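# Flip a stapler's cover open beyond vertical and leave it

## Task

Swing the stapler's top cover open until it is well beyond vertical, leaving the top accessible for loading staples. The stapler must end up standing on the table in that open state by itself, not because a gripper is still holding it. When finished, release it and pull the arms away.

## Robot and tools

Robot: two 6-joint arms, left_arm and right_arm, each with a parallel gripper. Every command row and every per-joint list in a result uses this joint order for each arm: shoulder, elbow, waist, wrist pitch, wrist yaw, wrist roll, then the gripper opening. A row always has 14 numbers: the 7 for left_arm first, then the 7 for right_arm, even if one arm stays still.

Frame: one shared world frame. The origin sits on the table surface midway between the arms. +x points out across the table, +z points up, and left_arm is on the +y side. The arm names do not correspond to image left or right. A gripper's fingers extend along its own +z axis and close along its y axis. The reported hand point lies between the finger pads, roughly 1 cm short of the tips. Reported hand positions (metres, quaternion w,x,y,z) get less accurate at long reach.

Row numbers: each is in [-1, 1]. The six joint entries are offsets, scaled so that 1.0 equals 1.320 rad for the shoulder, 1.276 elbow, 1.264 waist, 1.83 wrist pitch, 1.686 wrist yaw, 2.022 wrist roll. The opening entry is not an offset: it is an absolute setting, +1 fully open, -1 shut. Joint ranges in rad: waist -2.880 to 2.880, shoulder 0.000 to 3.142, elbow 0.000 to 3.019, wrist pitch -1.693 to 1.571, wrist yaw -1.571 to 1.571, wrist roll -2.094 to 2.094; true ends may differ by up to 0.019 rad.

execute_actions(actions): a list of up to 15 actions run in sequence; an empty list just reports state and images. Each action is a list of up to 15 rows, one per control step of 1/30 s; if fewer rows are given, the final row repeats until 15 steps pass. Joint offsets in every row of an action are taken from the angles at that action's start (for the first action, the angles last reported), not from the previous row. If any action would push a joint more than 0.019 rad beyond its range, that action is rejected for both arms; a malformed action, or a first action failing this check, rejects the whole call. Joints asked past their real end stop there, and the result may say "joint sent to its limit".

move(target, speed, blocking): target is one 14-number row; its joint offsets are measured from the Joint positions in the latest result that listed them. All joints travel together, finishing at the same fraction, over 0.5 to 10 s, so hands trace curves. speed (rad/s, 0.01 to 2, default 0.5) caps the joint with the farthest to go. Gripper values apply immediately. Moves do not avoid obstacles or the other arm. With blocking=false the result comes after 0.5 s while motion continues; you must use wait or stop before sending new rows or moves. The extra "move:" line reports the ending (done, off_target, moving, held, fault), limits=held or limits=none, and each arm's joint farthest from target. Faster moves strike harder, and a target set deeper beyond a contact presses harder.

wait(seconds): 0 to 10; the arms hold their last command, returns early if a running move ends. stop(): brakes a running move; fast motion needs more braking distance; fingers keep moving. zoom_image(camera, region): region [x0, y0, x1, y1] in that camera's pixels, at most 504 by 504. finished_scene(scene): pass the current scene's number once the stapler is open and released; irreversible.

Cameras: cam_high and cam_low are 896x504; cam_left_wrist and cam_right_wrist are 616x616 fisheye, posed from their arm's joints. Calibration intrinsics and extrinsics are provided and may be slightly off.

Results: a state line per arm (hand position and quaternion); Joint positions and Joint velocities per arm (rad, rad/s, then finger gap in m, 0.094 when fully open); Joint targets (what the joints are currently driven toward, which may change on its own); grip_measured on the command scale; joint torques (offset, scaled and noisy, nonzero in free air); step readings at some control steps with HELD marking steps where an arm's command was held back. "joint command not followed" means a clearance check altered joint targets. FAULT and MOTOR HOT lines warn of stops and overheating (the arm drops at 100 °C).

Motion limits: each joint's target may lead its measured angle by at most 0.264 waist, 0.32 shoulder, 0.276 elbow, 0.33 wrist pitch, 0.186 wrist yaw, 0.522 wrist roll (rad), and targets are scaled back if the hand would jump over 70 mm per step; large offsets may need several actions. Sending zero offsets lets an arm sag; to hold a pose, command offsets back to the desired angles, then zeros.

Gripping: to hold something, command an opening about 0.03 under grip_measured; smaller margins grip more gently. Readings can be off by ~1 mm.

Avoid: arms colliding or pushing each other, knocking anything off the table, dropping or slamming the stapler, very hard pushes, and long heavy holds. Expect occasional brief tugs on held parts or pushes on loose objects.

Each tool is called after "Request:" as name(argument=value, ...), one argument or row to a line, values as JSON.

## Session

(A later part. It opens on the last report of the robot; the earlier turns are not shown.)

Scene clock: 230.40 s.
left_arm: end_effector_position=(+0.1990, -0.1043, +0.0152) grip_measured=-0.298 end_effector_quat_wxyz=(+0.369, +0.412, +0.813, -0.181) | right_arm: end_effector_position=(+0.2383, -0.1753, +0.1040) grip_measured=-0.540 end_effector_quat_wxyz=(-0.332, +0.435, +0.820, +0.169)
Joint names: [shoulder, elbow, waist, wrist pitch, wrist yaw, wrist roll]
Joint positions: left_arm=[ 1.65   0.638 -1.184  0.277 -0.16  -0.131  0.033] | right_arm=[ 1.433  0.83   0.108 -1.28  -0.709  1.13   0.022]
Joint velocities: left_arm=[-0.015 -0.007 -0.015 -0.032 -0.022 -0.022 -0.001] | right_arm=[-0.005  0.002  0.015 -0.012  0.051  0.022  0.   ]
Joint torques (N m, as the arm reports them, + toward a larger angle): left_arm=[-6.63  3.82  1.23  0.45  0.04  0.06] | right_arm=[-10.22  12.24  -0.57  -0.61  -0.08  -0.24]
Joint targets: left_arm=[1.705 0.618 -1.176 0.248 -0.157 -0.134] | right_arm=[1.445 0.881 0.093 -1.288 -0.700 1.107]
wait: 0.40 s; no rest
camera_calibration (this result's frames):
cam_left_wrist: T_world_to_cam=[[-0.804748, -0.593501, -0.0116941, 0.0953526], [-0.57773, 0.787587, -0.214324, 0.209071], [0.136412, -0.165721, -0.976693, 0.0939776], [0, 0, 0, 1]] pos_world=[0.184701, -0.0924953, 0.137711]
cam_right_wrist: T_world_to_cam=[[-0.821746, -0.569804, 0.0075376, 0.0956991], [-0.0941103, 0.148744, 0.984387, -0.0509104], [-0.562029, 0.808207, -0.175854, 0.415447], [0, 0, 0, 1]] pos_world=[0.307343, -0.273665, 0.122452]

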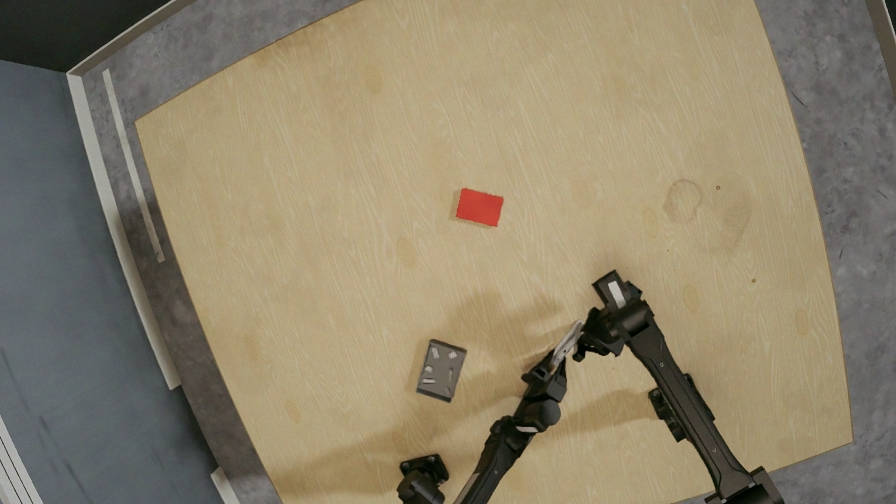

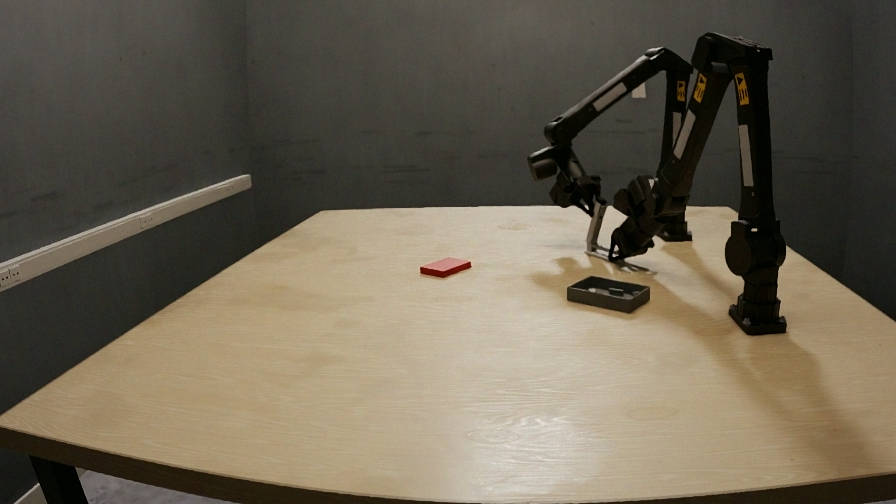

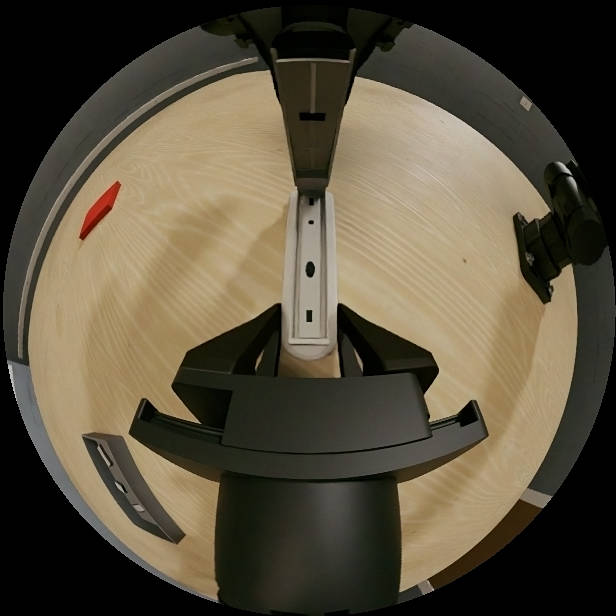

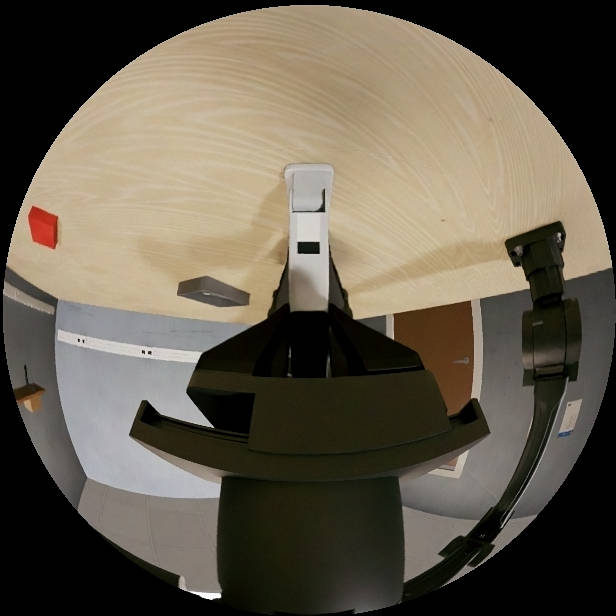

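Request:
execute_actions(
  actions=[
    [[0.0417,-0.0157,0.0063,-0.0158,0.0018,-0.0015,-0.335,0.0137,0.0437,-0.019,-0.0097,0.0035,-0.0187,-0.575],[0.0417,-0.0157,0.0063,-0.0158,0.0018,-0.0015,-0.335,0.0185,0.0473,-0.0261,-0.015,0.0017,-0.026,-0.575],[0.0417,-0.0157,0.0063,-0.0158,0.0018,-0.0015,-0.335,0.0234,0.051,-0.0333,-0.0202,0.0,-0.0333,-0.575],[0.0417,-0.0157,0.0063,-0.0158,0.0018,-0.0015,-0.335,0.0284,0.0546,-0.0404,-0.0255,-0.0018,-0.0406,-0.575],[0.0417,-0.0157,0.0063,-0.0158,0.0018,-0.0015,-0.335,0.0336,0.0583,-0.0475,-0.0308,-0.0036,-0.0479,-0.575],[0.0417,-0.0157,0.0063,-0.0158,0.0018,-0.0015,-0.335,0.0389,0.0619,-0.0546,-0.0361,-0.0054,-0.0551,-0.575],[0.0417,-0.0157,0.0063,-0.0158,0.0018,-0.0015,-0.335,0.0443,0.0656,-0.0617,-0.0414,-0.0072,-0.0624,-0.575],[0.0417,-0.0157,0.0063,-0.0158,0.0018,-0.0015,-0.335,0.0499,0.0692,-0.0689,-0.0466,-0.0089,-0.0697,-0.575],[0.0417,-0.0157,0.0063,-0.0158,0.0018,-0.0015,-0.335,0.0556,0.0729,-0.076,-0.0519,-0.0107,-0.077,-0.575],[0.0417,-0.0157,0.0063,-0.0158,0.0018,-0.0015,-0.335,0.0614,0.0765,-0.0831,-0.0572,-0.0125,-0.0843,-0.575],[0.0417,-0.0157,0.0063,-0.0158,0.0018,-0.0015,-0.335,0.0673,0.0802,-0.0902,-0.0625,-0.0143,-0.0916,-0.575],[0.0417,-0.0157,0.0063,-0.0158,0.0018,-0.0015,-0.335,0.0734,0.0838,-0.0973,-0.0678,-0.0161,-0.0989,-0.575],[0.0417,-0.0157,0.0063,-0.0158,0.0018,-0.0015,-0.335,0.0796,0.0875,-0.1045,-0.073,-0.0178,-0.1062,-0.575],[0.0417,-0.0157,0.0063,-0.0158,0.0018,-0.0015,-0.335,0.0859,0.0911,-0.1116,-0.0783,-0.0196,-0.1134,-0.575],[0.0417,-0.0157,0.0063,-0.0158,0.0018,-0.0015,-0.335,0.0924,0.0948,-0.1187,-0.0836,-0.0214,-0.1207,-0.575]],
  ],
)

Request:
wait(
  seconds=0.3,
)

Scene clock: 239.43 s.
left_arm: end_effector_position=(+0.1990, -0.1043, +0.0152) grip_measured=-0.298 end_effector_quat_wxyz=(+0.369, +0.412, +0.813, -0.181) | right_arm: end_effector_position=(+0.2553, -0.1991, +0.1066) grip_measured=-0.540 end_effector_quat_wxyz=(-0.373, +0.429, +0.802, +0.185)
Joint names: [shoulder, elbow, waist, wrist pitch, wrist yaw, wrist roll]
Joint positions: left_arm=[ 1.65   0.638 -1.184  0.277 -0.16  -0.131  0.033] | right_arm=[ 1.524  0.887 -0.002 -1.406 -0.747  0.956  0.022]
Joint velocities: left_arm=[-0.005 -0.007  0.005 -0.012 -0.007 -0.022 -0.001] | right_arm=[ 0.239  0.105 -0.259 -0.305 -0.081 -0.462 -0.   ]
Joint torques (N m, as the arm reports them, + toward a larger angle): left_arm=[-6.47  3.8   1.19  0.46  0.05  0.04] | right_arm=[-11.62  12.23  -1.02  -0.7   -0.33  -0.01]
Joint targets: left_arm=[1.705 0.618 -1.176 0.248 -0.157 -0.134] | right_arm=[1.555 0.951 -0.042 -1.433 -0.746 0.886]
Step readings (joint positions):
0: left_arm=[1.650 0.638 -1.184 0.277 -0.160 -0.131] | right_arm=[1.433 0.830 0.108 -1.280 -0.709 1.130]
1: left_arm=[1.650 0.638 -1.184 0.277 -0.160 -0.131] | right_arm=[1.433 0.830 0.108 -1.281 -0.710 1.128]
2: left_arm=[1.650 0.638 -1.184 0.277 -0.160 -0.131] | right_arm=[1.434 0.832 0.107 -1.285 -0.712 1.123]
4: left_arm=[1.650 0.638 -1.184 0.277 -0.161 -0.131] | right_arm=[1.441 0.838 0.098 -1.299 -0.716 1.108]
8: left_arm=[1.650 0.638 -1.184 0.277 -0.160 -0.131] | right_arm=[1.470 0.856 0.063 -1.337 -0.728 1.058]
15: Joint positions above
camera_calibration (this result's frames):
cam_left_wrist: T_world_to_cam=[[-0.804748, -0.593501, -0.0116941, 0.0953526], [-0.57773, 0.787587, -0.214324, 0.209071], [0.136412, -0.165721, -0.976693, 0.0939776], [0, 0, 0, 1]] pos_world=[0.184701, -0.0924953, 0.137711]
cam_right_wrist: T_world_to_cam=[[-0.823164, -0.56756, 0.0166125, 0.0959442], [-0.0329472, 0.0769525, 0.99649, -0.079503], [-0.566847, 0.819728, -0.0820441, 0.438223], [0, 0, 0, 1]] pos_world=[0.324764, -0.298651, 0.113584]

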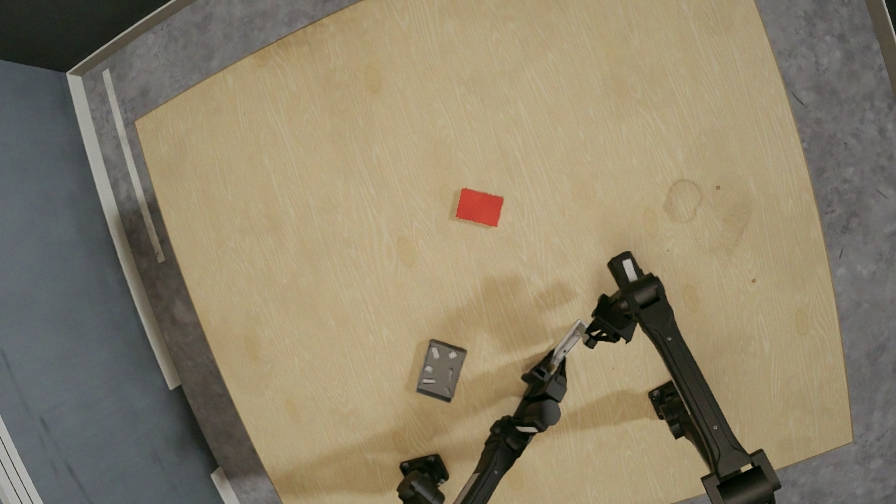

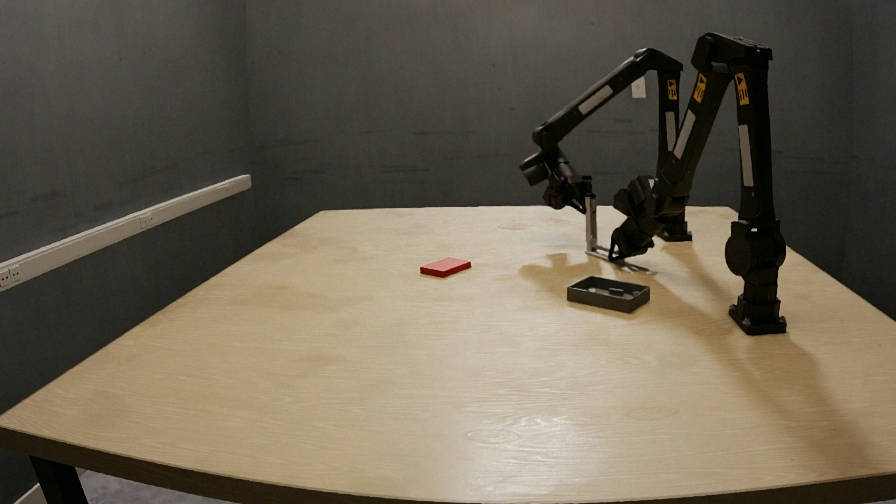

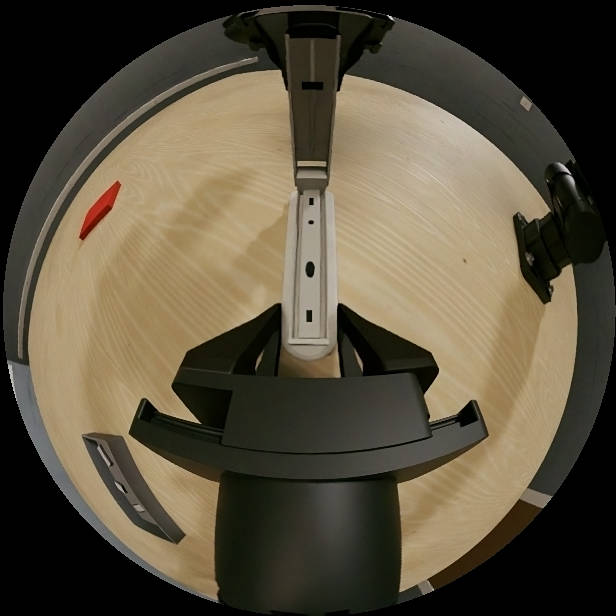

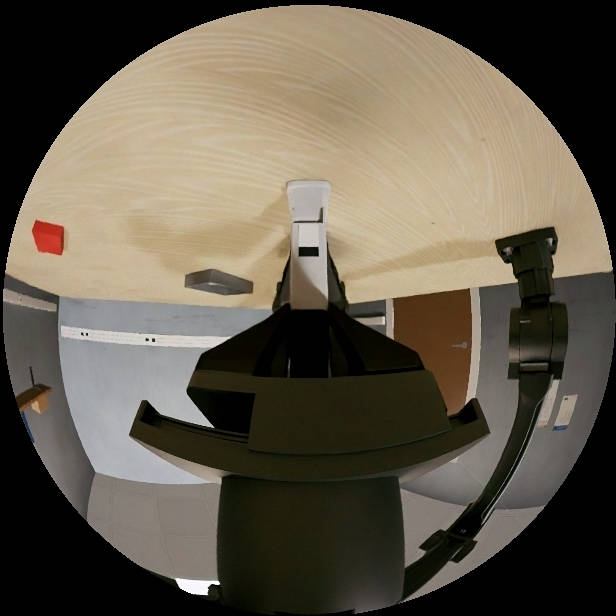

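Scene clock: 239.73 s.
left_arm: end_effector_position=(+0.1990, -0.1043, +0.0152) grip_measured=-0.298 end_effector_quat_wxyz=(+0.369, +0.412, +0.813, -0.181) | right_arm: end_effector_position=(+0.2584, -0.2043, +0.1056) grip_measured=-0.540 end_effector_quat_wxyz=(-0.379, +0.424, +0.800, +0.191)
Joint names: [shoulder, elbow, waist, wrist pitch, wrist yaw, wrist roll]
Joint positions: left_arm=[ 1.65   0.638 -1.184  0.277 -0.16  -0.131  0.033] | right_arm=[ 1.545  0.896 -0.023 -1.427 -0.752  0.91   0.022]
Joint velocities: left_arm=[-0.005 -0.007 -0.015 -0.002  0.037 -0.007  0.   ] | right_arm=[ 0.005 -0.007 -0.024 -0.012 -0.037 -0.007 -0.   ]
Joint torques (N m, as the arm reports them, + toward a larger angle): left_arm=[-6.49  3.84  1.06  0.46  0.05  0.04] | right_arm=[-11.95  12.07  -0.72  -0.83  -0.22  -0.25]
Joint targets: left_arm=[1.705 0.618 -1.176 0.248 -0.157 -0.134] | right_arm=[1.554 0.951 -0.042 -1.433 -0.745 0.886]
wait: 0.30 s; no rest
camera_calibration (this result's frames):
cam_left_wrist: T_world_to_cam=[[-0.804748, -0.593501, -0.0116941, 0.0953526], [-0.57773, 0.787587, -0.214324, 0.209071], [0.136412, -0.165721, -0.976693, 0.0939776], [0, 0, 0, 1]] pos_world=[0.184701, -0.0924953, 0.137711]
cam_right_wrist: T_world_to_cam=[[-0.820092, -0.572153, 0.00949396, 0.0945289], [-0.0284719, 0.0573693, 0.997947, -0.0832957], [-0.571523, 0.818138, -0.0633383, 0.443076], [0, 0, 0, 1]] pos_world=[0.328379, -0.303634, 0.110291]

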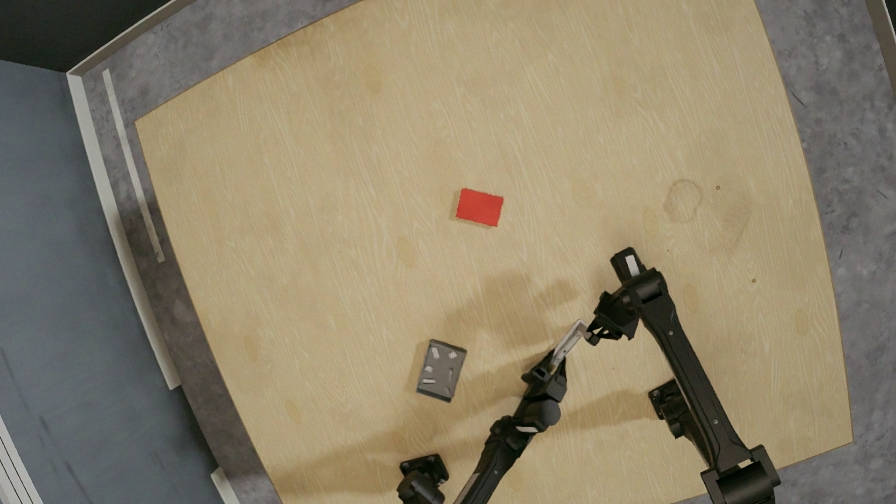

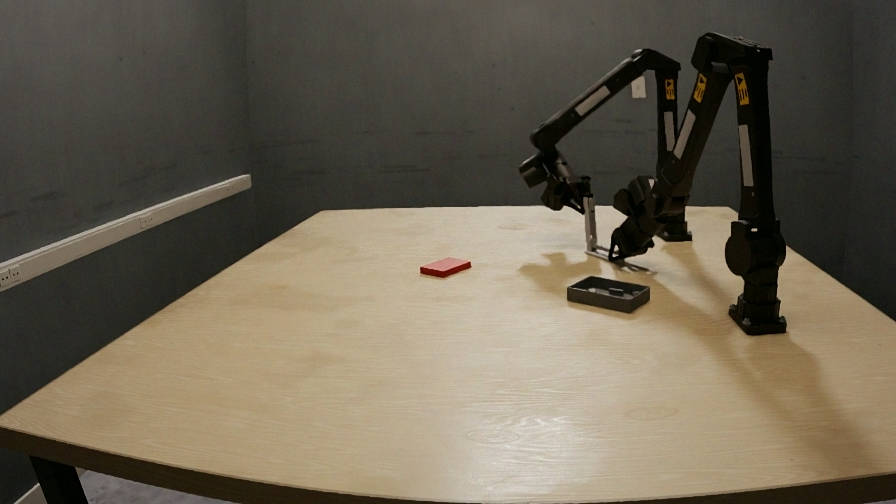

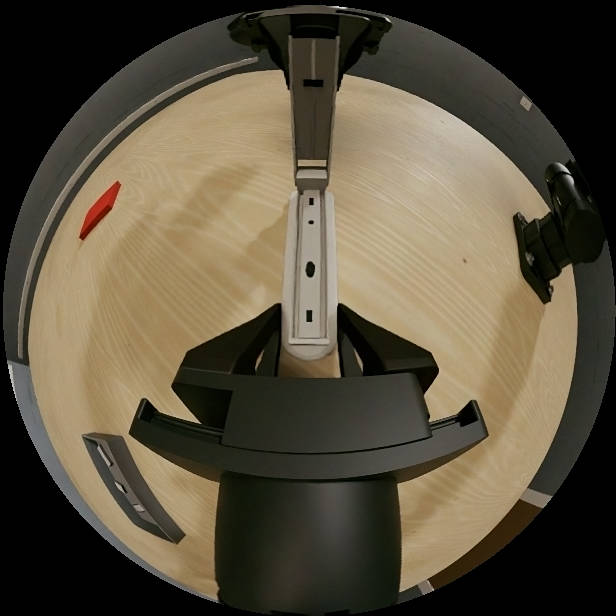

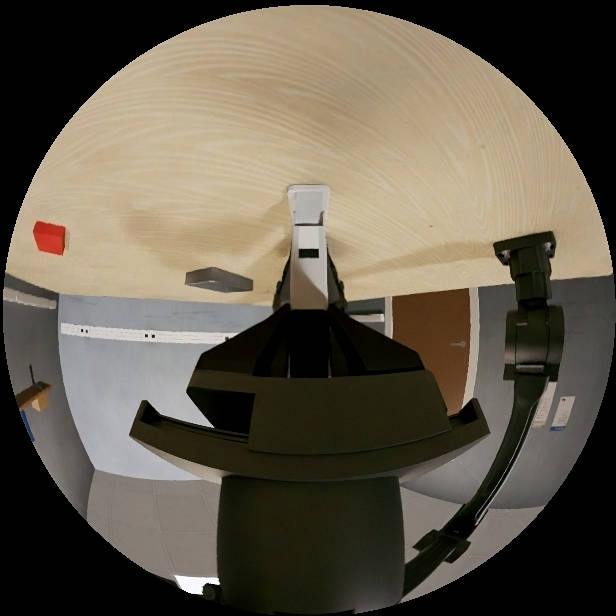

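Request:
execute_actions(
  actions=[
    [[0.0417,-0.0157,0.0063,-0.0158,0.0018,-0.0015,-0.335,0.0125,0.0465,-0.0208,-0.007,0.0036,-0.0181,-0.575],[0.0417,-0.0157,0.0063,-0.0158,0.0018,-0.0015,-0.335,0.0184,0.0499,-0.0266,-0.0107,0.003,-0.0243,-0.575],[0.0417,-0.0157,0.0063,-0.0158,0.0018,-0.0015,-0.335,0.0245,0.0533,-0.0324,-0.0144,0.0024,-0.0305,-0.575],[0.0417,-0.0157,0.0063,-0.0158,0.0018,-0.0015,-0.335,0.0308,0.0567,-0.0382,-0.018,0.0018,-0.0366,-0.575],[0.0417,-0.0157,0.0063,-0.0158,0.0018,-0.0015,-0.335,0.0372,0.0601,-0.044,-0.0217,0.0012,-0.0428,-0.575],[0.0417,-0.0157,0.0063,-0.0158,0.0018,-0.0015,-0.335,0.0438,0.0635,-0.0499,-0.0254,0.0006,-0.049,-0.575],[0.0417,-0.0157,0.0063,-0.0158,0.0018,-0.0015,-0.335,0.0505,0.0669,-0.0557,-0.0291,0.0,-0.0552,-0.575],[0.0417,-0.0157,0.0063,-0.0158,0.0018,-0.0015,-0.335,0.0574,0.0703,-0.0615,-0.0328,-0.0006,-0.0614,-0.575],[0.0417,-0.0157,0.0063,-0.0158,0.0018,-0.0015,-0.335,0.0644,0.0737,-0.0673,-0.0365,-0.0012,-0.0676,-0.575],[0.0417,-0.0157,0.0063,-0.0158,0.0018,-0.0015,-0.335,0.0716,0.0771,-0.0731,-0.0401,-0.0018,-0.0737,-0.575],[0.0417,-0.0157,0.0063,-0.0158,0.0018,-0.0015,-0.335,0.0789,0.0805,-0.0789,-0.0438,-0.0024,-0.0799,-0.575],[0.0417,-0.0157,0.0063,-0.0158,0.0018,-0.0015,-0.335,0.0864,0.0839,-0.0847,-0.0475,-0.003,-0.0861,-0.575]],
  ],
)

Request:
wait(
  seconds=0.2,
)

Scene clock: 248.70 s.
left_arm: end_effector_position=(+0.1990, -0.1043, +0.0152) grip_measured=-0.298 end_effector_quat_wxyz=(+0.369, +0.412, +0.813, -0.181) | right_arm: end_effector_position=(+0.2721, -0.2232, +0.0966) grip_measured=-0.540 end_effector_quat_wxyz=(-0.413, +0.417, +0.784, +0.205)
Joint names: [shoulder, elbow, waist, wrist pitch, wrist yaw, wrist roll]
Joint positions: left_arm=[ 1.65   0.638 -1.184  0.277 -0.16  -0.131  0.033] | right_arm=[ 1.649  0.942 -0.099 -1.509 -0.766  0.772  0.022]
Joint velocities: left_arm=[-0.005 -0.002 -0.005  0.007  0.022 -0.051 -0.001] | right_arm=[ 0.083  0.027 -0.073 -0.085  0.007 -0.183  0.   ]
Joint torques (N m, as the arm reports them, + toward a larger angle): left_arm=[-6.58  3.9   1.16  0.42  0.05  0.04] | right_arm=[-13.4   11.76  -1.52  -0.81  -0.03  -0.06]
Joint targets: left_arm=[1.705 0.618 -1.176 0.248 -0.157 -0.134] | right_arm=[1.659 1.003 -0.130 -1.514 -0.757 0.736]
Step readings (joint positions):
0: left_arm=[1.650 0.638 -1.184 0.277 -0.160 -0.131] | right_arm=[1.545 0.896 -0.023 -1.427 -0.752 0.910]
1: left_arm=[1.650 0.638 -1.184 0.277 -0.160 -0.131] | right_arm=[1.545 0.896 -0.023 -1.428 -0.752 0.908]
2: left_arm=[1.650 0.638 -1.184 0.277 -0.160 -0.131] | right_arm=[1.546 0.898 -0.024 -1.431 -0.752 0.904]
4: left_arm=[1.650 0.638 -1.184 0.277 -0.160 -0.131] | right_arm=[1.553 0.903 -0.029 -1.441 -0.754 0.892]
8: left_arm=[1.650 0.638 -1.184 0.277 -0.160 -0.131] | right_arm=[1.588 0.918 -0.054 -1.467 -0.757 0.850]
15: Joint positions above
camera_calibration (this result's frames):
cam_left_wrist: T_world_to_cam=[[-0.804748, -0.593501, -0.0116941, 0.0953526], [-0.57773, 0.787587, -0.214324, 0.209071], [0.136412, -0.165721, -0.976693, 0.0939776], [0, 0, 0, 1]] pos_world=[0.184701, -0.0924953, 0.137711]
cam_right_wrist: T_world_to_cam=[[-0.819242, -0.573211, 0.0165184, 0.0939647], [0.0231816, -0.00432213, 0.999722, -0.100848], [-0.57298, 0.819397, 0.0168288, 0.458722], [0, 0, 0, 1]] pos_world=[0.342156, -0.32245, 0.0915483]

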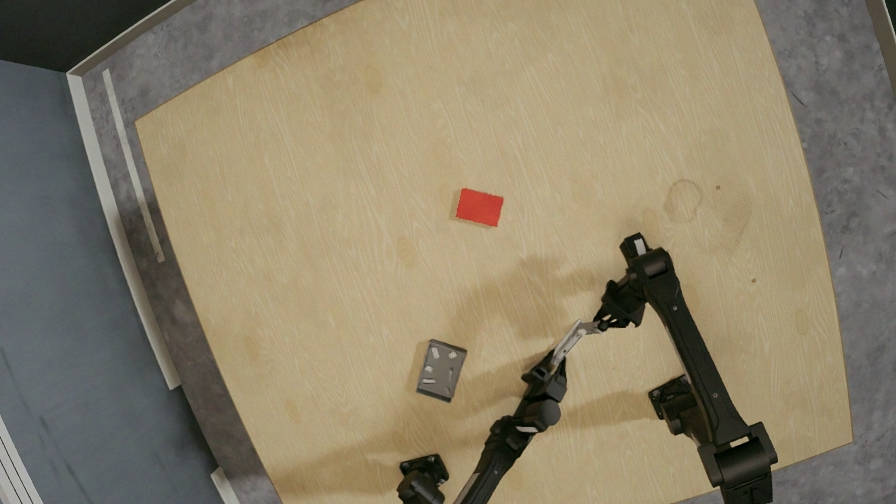

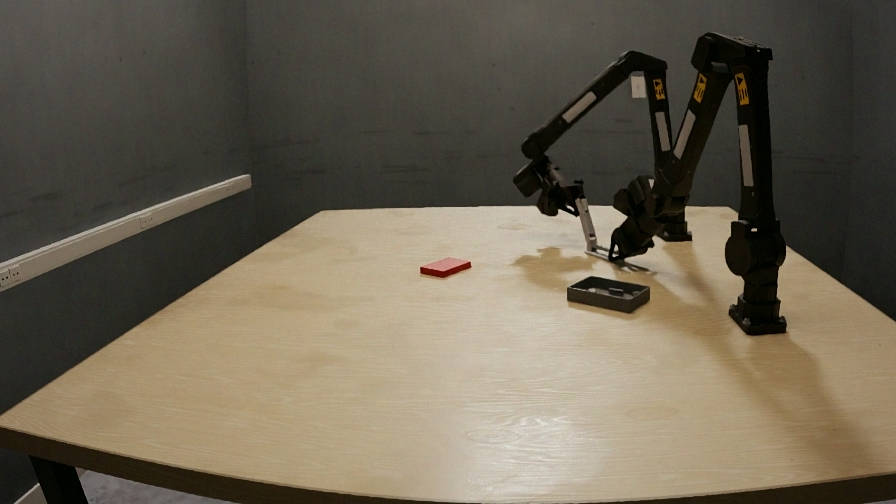

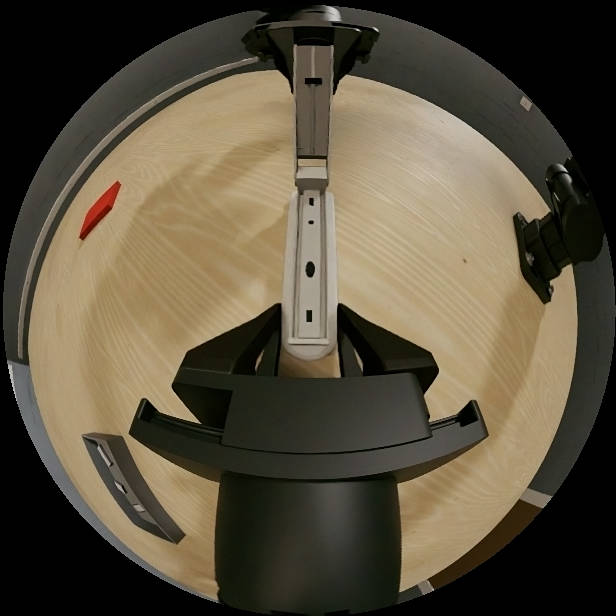

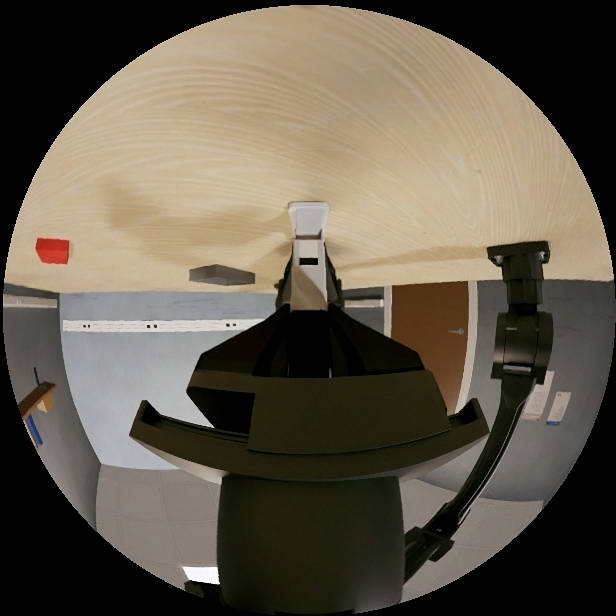

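Scene clock: 248.90 s.
left_arm: end_effector_position=(+0.1990, -0.1043, +0.0152) grip_measured=-0.298 end_effector_quat_wxyz=(+0.369, +0.412, +0.813, -0.181) | right_arm: end_effector_position=(+0.2720, -0.2237, +0.0965) grip_measured=-0.540 end_effector_quat_wxyz=(-0.413, +0.413, +0.785, +0.207)
Joint names: [shoulder, elbow, waist, wrist pitch, wrist yaw, wrist roll]
Joint positions: left_arm=[ 1.65   0.638 -1.184  0.277 -0.16  -0.131  0.033] | right_arm=[ 1.652  0.942 -0.101 -1.512 -0.767  0.76   0.022]
Joint velocities: left_arm=[-0.005  0.002 -0.005  0.017  0.007  0.007  0.   ] | right_arm=[ 0.005  0.012  0.005 -0.007 -0.081 -0.022  0.   ]
Joint torques (N m, as the arm reports them, + toward a larger angle): left_arm=[-6.35  3.86  1.1   0.41  0.05  0.05] | right_arm=[-13.11  11.97  -1.59  -0.93  -0.04  -0.18]
Joint targets: left_arm=[1.705 0.618 -1.176 0.248 -0.157 -0.134] | right_arm=[1.659 1.003 -0.130 -1.514 -0.757 0.737]
wait: 0.20 s; no rest
camera_calibration (this result's frames):
cam_left_wrist: T_world_to_cam=[[-0.804748, -0.593501, -0.0116941, 0.0953526], [-0.57773, 0.787587, -0.214324, 0.209071], [0.136412, -0.165721, -0.976693, 0.0939776], [0, 0, 0, 1]] pos_world=[0.184701, -0.0924953, 0.137711]
cam_right_wrist: T_world_to_cam=[[-0.816489, -0.577272, 0.0101206, 0.0925828], [0.0198285, -0.0105178, 0.999748, -0.101212], [-0.57702, 0.816484, 0.0200341, 0.459191], [0, 0, 0, 1]] pos_world=[0.342562, -0.322541, 0.0910502]

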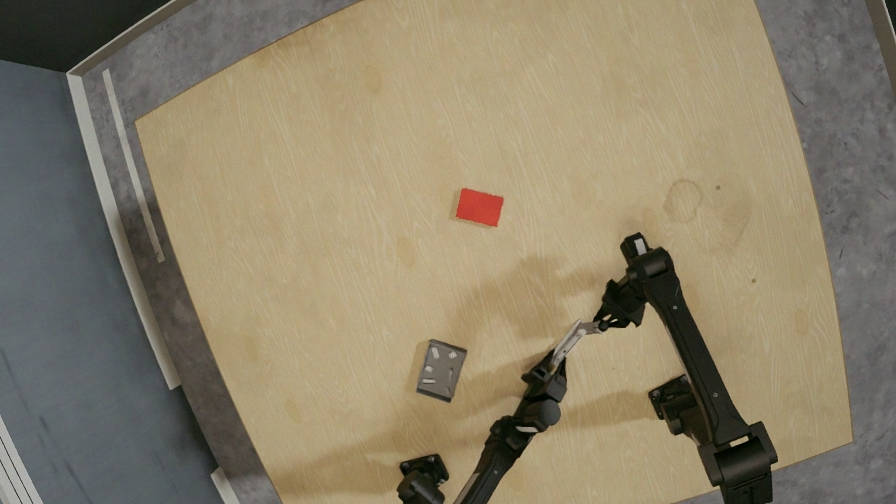

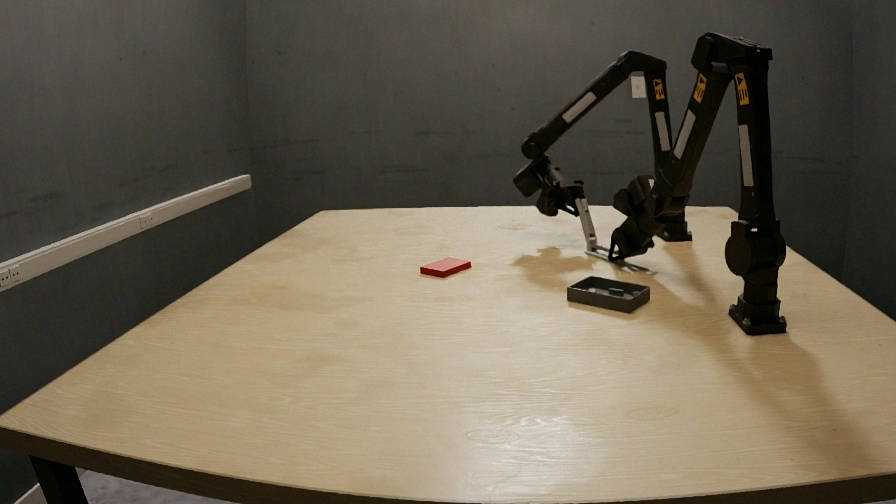

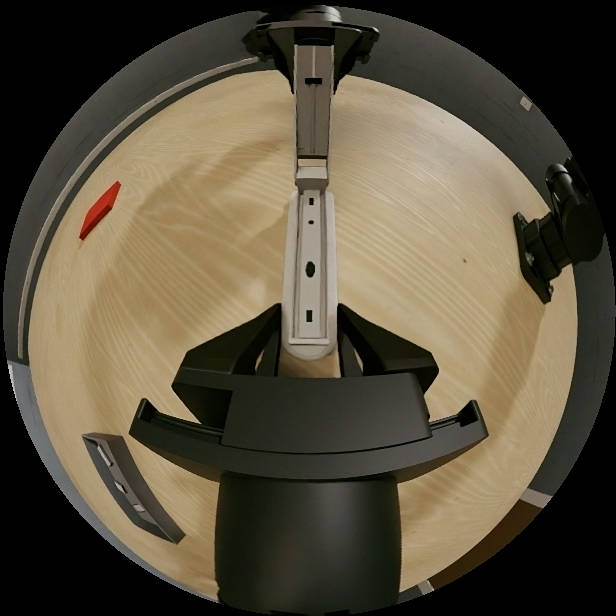

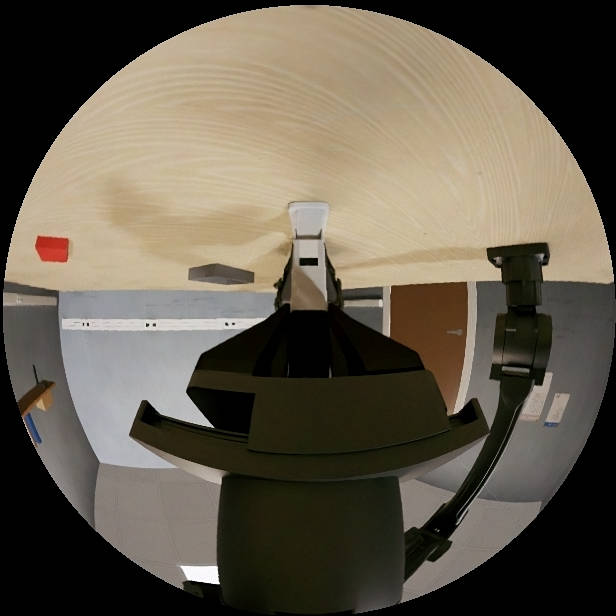

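Request:
execute_actions(
  actions=[
    [[0.0417,-0.0157,0.0063,-0.0158,0.0018,-0.0015,-0.335,0.0109,0.0487,-0.0258,-0.0018,0.0058,-0.0151,-0.575],[0.0417,-0.0157,0.0063,-0.0158,0.0018,-0.0015,-0.335,0.0164,0.0496,-0.0287,-0.0026,0.0056,-0.0187,-0.575],[0.0417,-0.0157,0.0063,-0.0158,0.0018,-0.0015,-0.335,0.022,0.0506,-0.0316,-0.0033,0.0055,-0.0224,-0.575],[0.0417,-0.0157,0.0063,-0.0158,0.0018,-0.0015,-0.335,0.0275,0.0515,-0.0345,-0.004,0.0053,-0.0261,-0.575],[0.0417,-0.0157,0.0063,-0.0158,0.0018,-0.0015,-0.335,0.0331,0.0524,-0.0375,-0.0047,0.0052,-0.0298,-0.575],[0.0417,-0.0157,0.0063,-0.0158,0.0018,-0.0015,-0.335,0.0387,0.0533,-0.0404,-0.0055,0.0051,-0.0334,-0.575],[0.0417,-0.0157,0.0063,-0.0158,0.0018,-0.0015,-0.335,0.0442,0.0542,-0.0433,-0.0062,0.0049,-0.0371,-0.575],[0.0417,-0.0157,0.0063,-0.0158,0.0018,-0.0015,-0.335,0.0498,0.0552,-0.0462,-0.0069,0.0048,-0.0408,-0.575],[0.0417,-0.0157,0.0063,-0.0158,0.0018,-0.0015,-0.335,0.0553,0.0561,-0.0491,-0.0077,0.0046,-0.0444,-0.575],[0.0417,-0.0157,0.0063,-0.0158,0.0018,-0.0015,-0.335,0.0609,0.057,-0.052,-0.0084,0.0045,-0.0481,-0.575],[0.0417,-0.0157,0.0063,-0.0158,0.0018,-0.0015,-0.335,0.0664,0.0579,-0.0549,-0.0091,0.0043,-0.0518,-0.575],[0.0417,-0.0157,0.0063,-0.0158,0.0018,-0.0015,-0.335,0.072,0.0588,-0.0578,-0.0098,0.0042,-0.0554,-0.575]],
  ],
)

Request:
wait(
  seconds=0.2,
)

Scene clock: 265.90 s.
left_arm: end_effector_position=(+0.1990, -0.1043, +0.0152) grip_measured=-0.298 end_effector_quat_wxyz=(+0.369, +0.412, +0.813, -0.181) | right_arm: end_effector_position=(+0.2806, -0.2358, +0.0844) grip_measured=-0.540 end_effector_quat_wxyz=(-0.430, +0.409, +0.775, +0.218)
Joint names: [shoulder, elbow, waist, wrist pitch, wrist yaw, wrist roll]
Joint positions: left_arm=[ 1.65   0.638 -1.184  0.277 -0.16  -0.131  0.033] | right_arm=[ 1.724  0.966 -0.145 -1.539 -0.771  0.681  0.022]
Joint velocities: left_arm=[-0.015 -0.007 -0.005  0.007 -0.066 -0.022  0.001] | right_arm=[ 0.054  0.017 -0.054 -0.017  0.051 -0.066  0.001]
Joint torques (N m, as the arm reports them, + toward a larger angle): left_arm=[-6.59  3.88  1.2   0.5   0.06  0.03] | right_arm=[-13.95  10.49  -1.64  -0.44   0.02  -0.2 ]
Joint targets: left_arm=[1.705 0.618 -1.176 0.248 -0.157 -0.134] | right_arm=[1.747 1.017 -0.174 -1.530 -0.760 0.648]
Step readings (joint positions):
0: left_arm=[1.650 0.638 -1.184 0.277 -0.160 -0.131] | right_arm=[1.652 0.942 -0.101 -1.512 -0.767 0.759]
1: left_arm=[1.650 0.638 -1.184 0.277 -0.160 -0.131] | right_arm=[1.652 0.942 -0.101 -1.512 -0.767 0.758]
2: left_arm=[1.650 0.638 -1.184 0.277 -0.160 -0.131] | right_arm=[1.652 0.942 -0.101 -1.512 -0.767 0.756]
4: left_arm=[1.650 0.638 -1.184 0.277 -0.160 -0.131] | right_arm=[1.656 0.944 -0.103 -1.516 -0.768 0.750]
8: left_arm=[1.650 0.638 -1.184 0.277 -0.160 -0.131] | right_arm=[1.680 0.953 -0.116 -1.529 -0.771 0.727]
15: Joint positions above
camera_calibration (this result's frames):
cam_left_wrist: T_world_to_cam=[[-0.804748, -0.593501, -0.0116941, 0.0953526], [-0.57773, 0.787587, -0.214324, 0.209071], [0.136412, -0.165721, -0.976693, 0.0939776], [0, 0, 0, 1]] pos_world=[0.184701, -0.0924953, 0.137711]
cam_right_wrist: T_world_to_cam=[[-0.818048, -0.575102, 0.00746318, 0.0938944], [0.0432172, -0.0485241, 0.997887, -0.104766], [-0.573524, 0.816641, 0.0645493, 0.469571], [0, 0, 0, 1]] pos_world=[0.350648, -0.334556, 0.073533]

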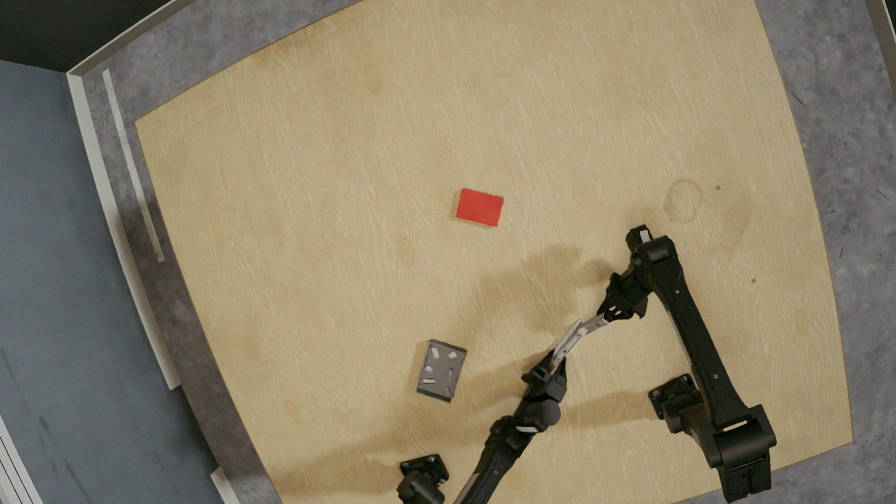

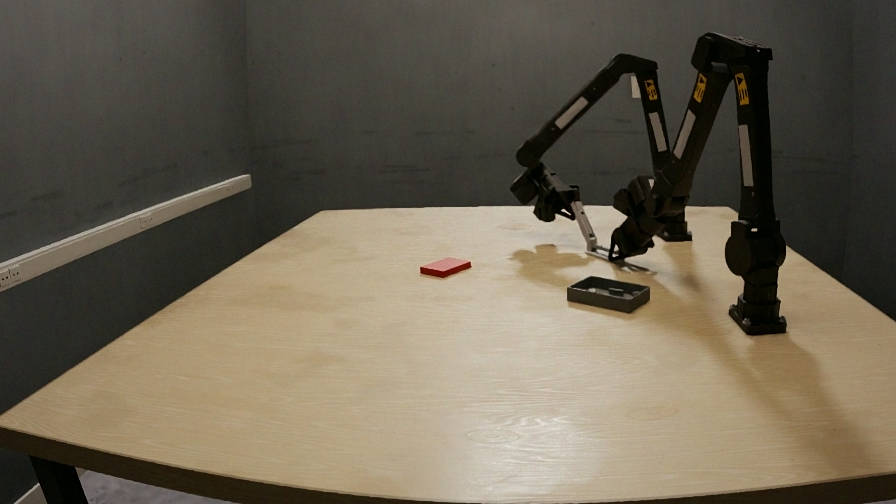

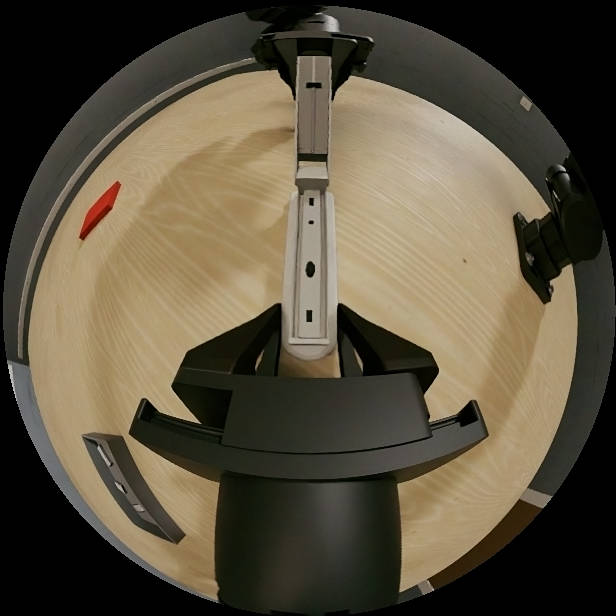

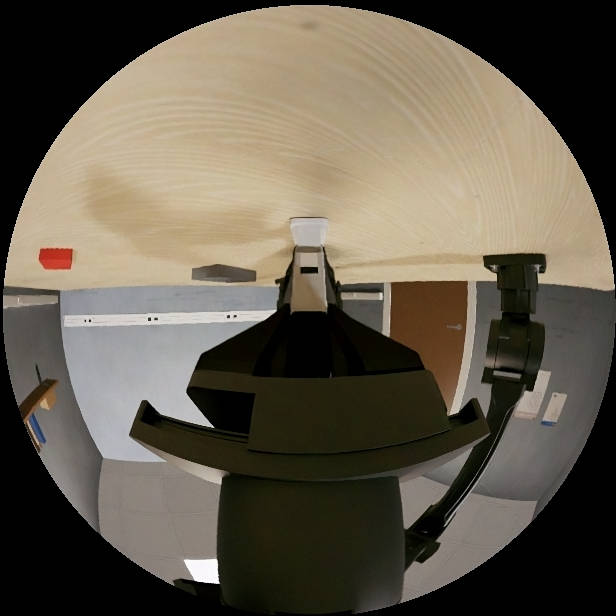

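Scene clock: 266.10 s.
left_arm: end_effector_position=(+0.1990, -0.1043, +0.0152) grip_measured=-0.298 end_effector_quat_wxyz=(+0.369, +0.412, +0.813, -0.181) | right_arm: end_effector_position=(+0.2808, -0.2363, +0.0840) grip_measured=-0.540 end_effector_quat_wxyz=(-0.430, +0.407, +0.776, +0.219)
Joint names: [shoulder, elbow, waist, wrist pitch, wrist yaw, wrist roll]
Joint positions: left_arm=[ 1.65   0.638 -1.184  0.277 -0.16  -0.131  0.033] | right_arm=[ 1.727  0.966 -0.147 -1.54  -0.771  0.674  0.022]
Joint velocities: left_arm=[-0.005  0.007 -0.015 -0.022  0.051 -0.051  0.   ] | right_arm=[-0.015  0.002 -0.015 -0.012 -0.022  0.037 -0.   ]
Joint torques (N m, as the arm reports them, + toward a larger angle): left_arm=[-6.52  3.83  1.18  0.48  0.06  0.02] | right_arm=[-13.16  10.47  -1.55  -0.54   0.07  -0.27]
Joint targets: left_arm=[1.705 0.618 -1.176 0.248 -0.157 -0.134] | right_arm=[1.746 1.017 -0.174 -1.530 -0.760 0.648]
wait: 0.20 s; no rest
camera_calibration (this result's frames):
cam_left_wrist: T_world_to_cam=[[-0.804895, -0.593296, -0.01198, 0.0954076], [-0.577482, 0.78777, -0.214321, 0.20904], [0.136593, -0.165588, -0.97669, 0.0939554], [0, 0, 0, 1]] pos_world=[0.184676, -0.0925127, 0.13771]
cam_right_wrist: T_world_to_cam=[[-0.816953, -0.576694, 0.00338025, 0.0933844], [0.0411163, -0.0523974, 0.99778, -0.104734], [-0.575237, 0.815278, 0.0665178, 0.47009], [0, 0, 0, 1]] pos_world=[0.35101, -0.334888, 0.072916]

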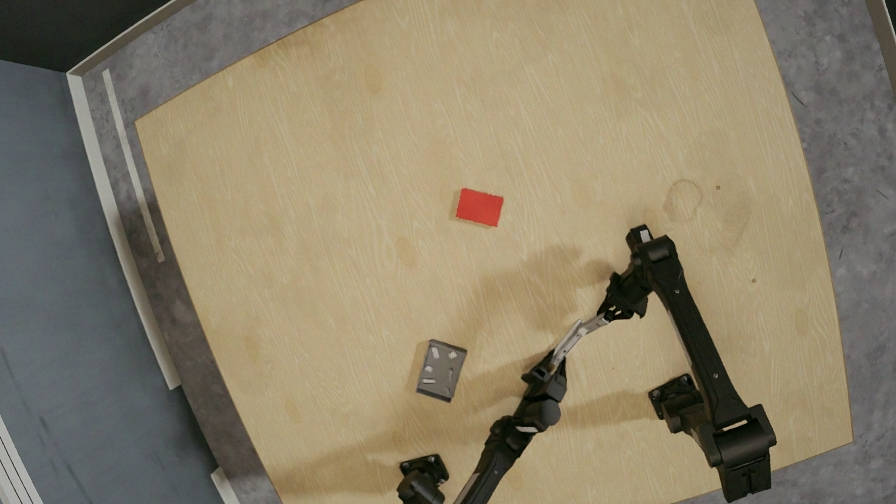

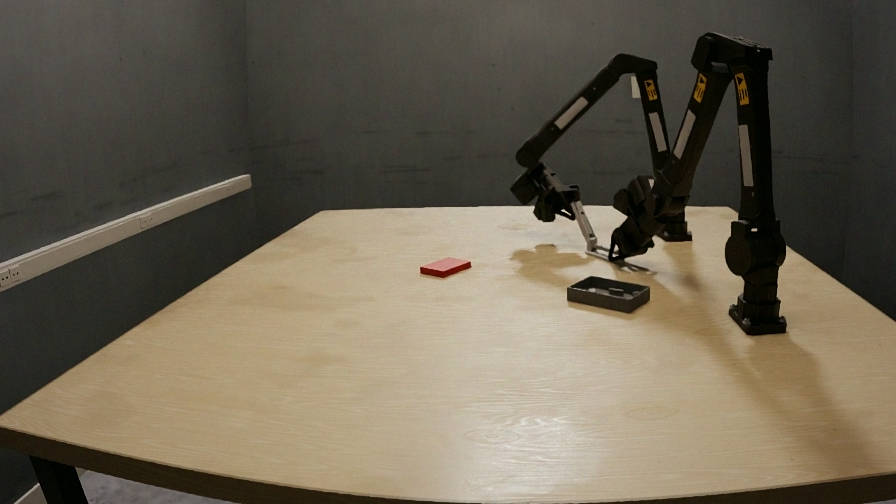

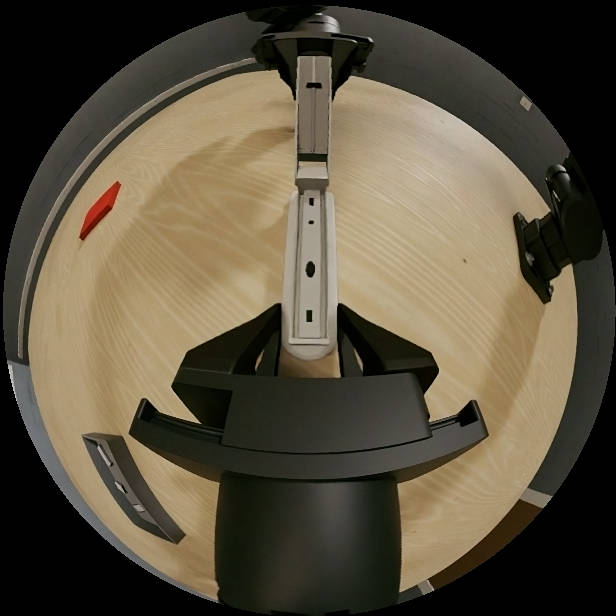

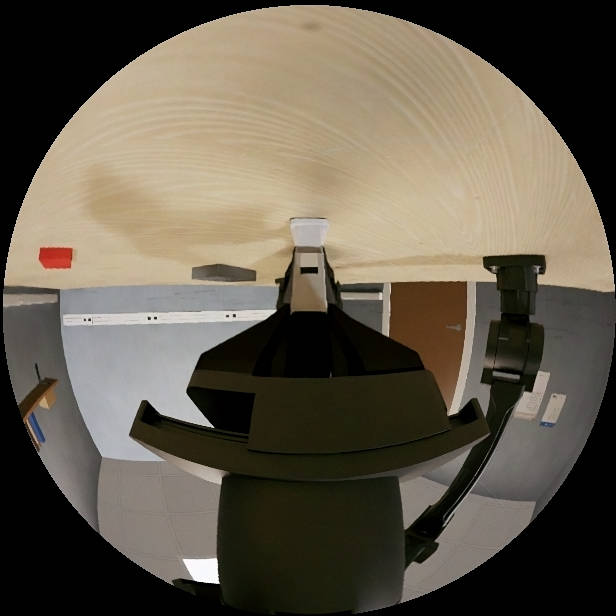

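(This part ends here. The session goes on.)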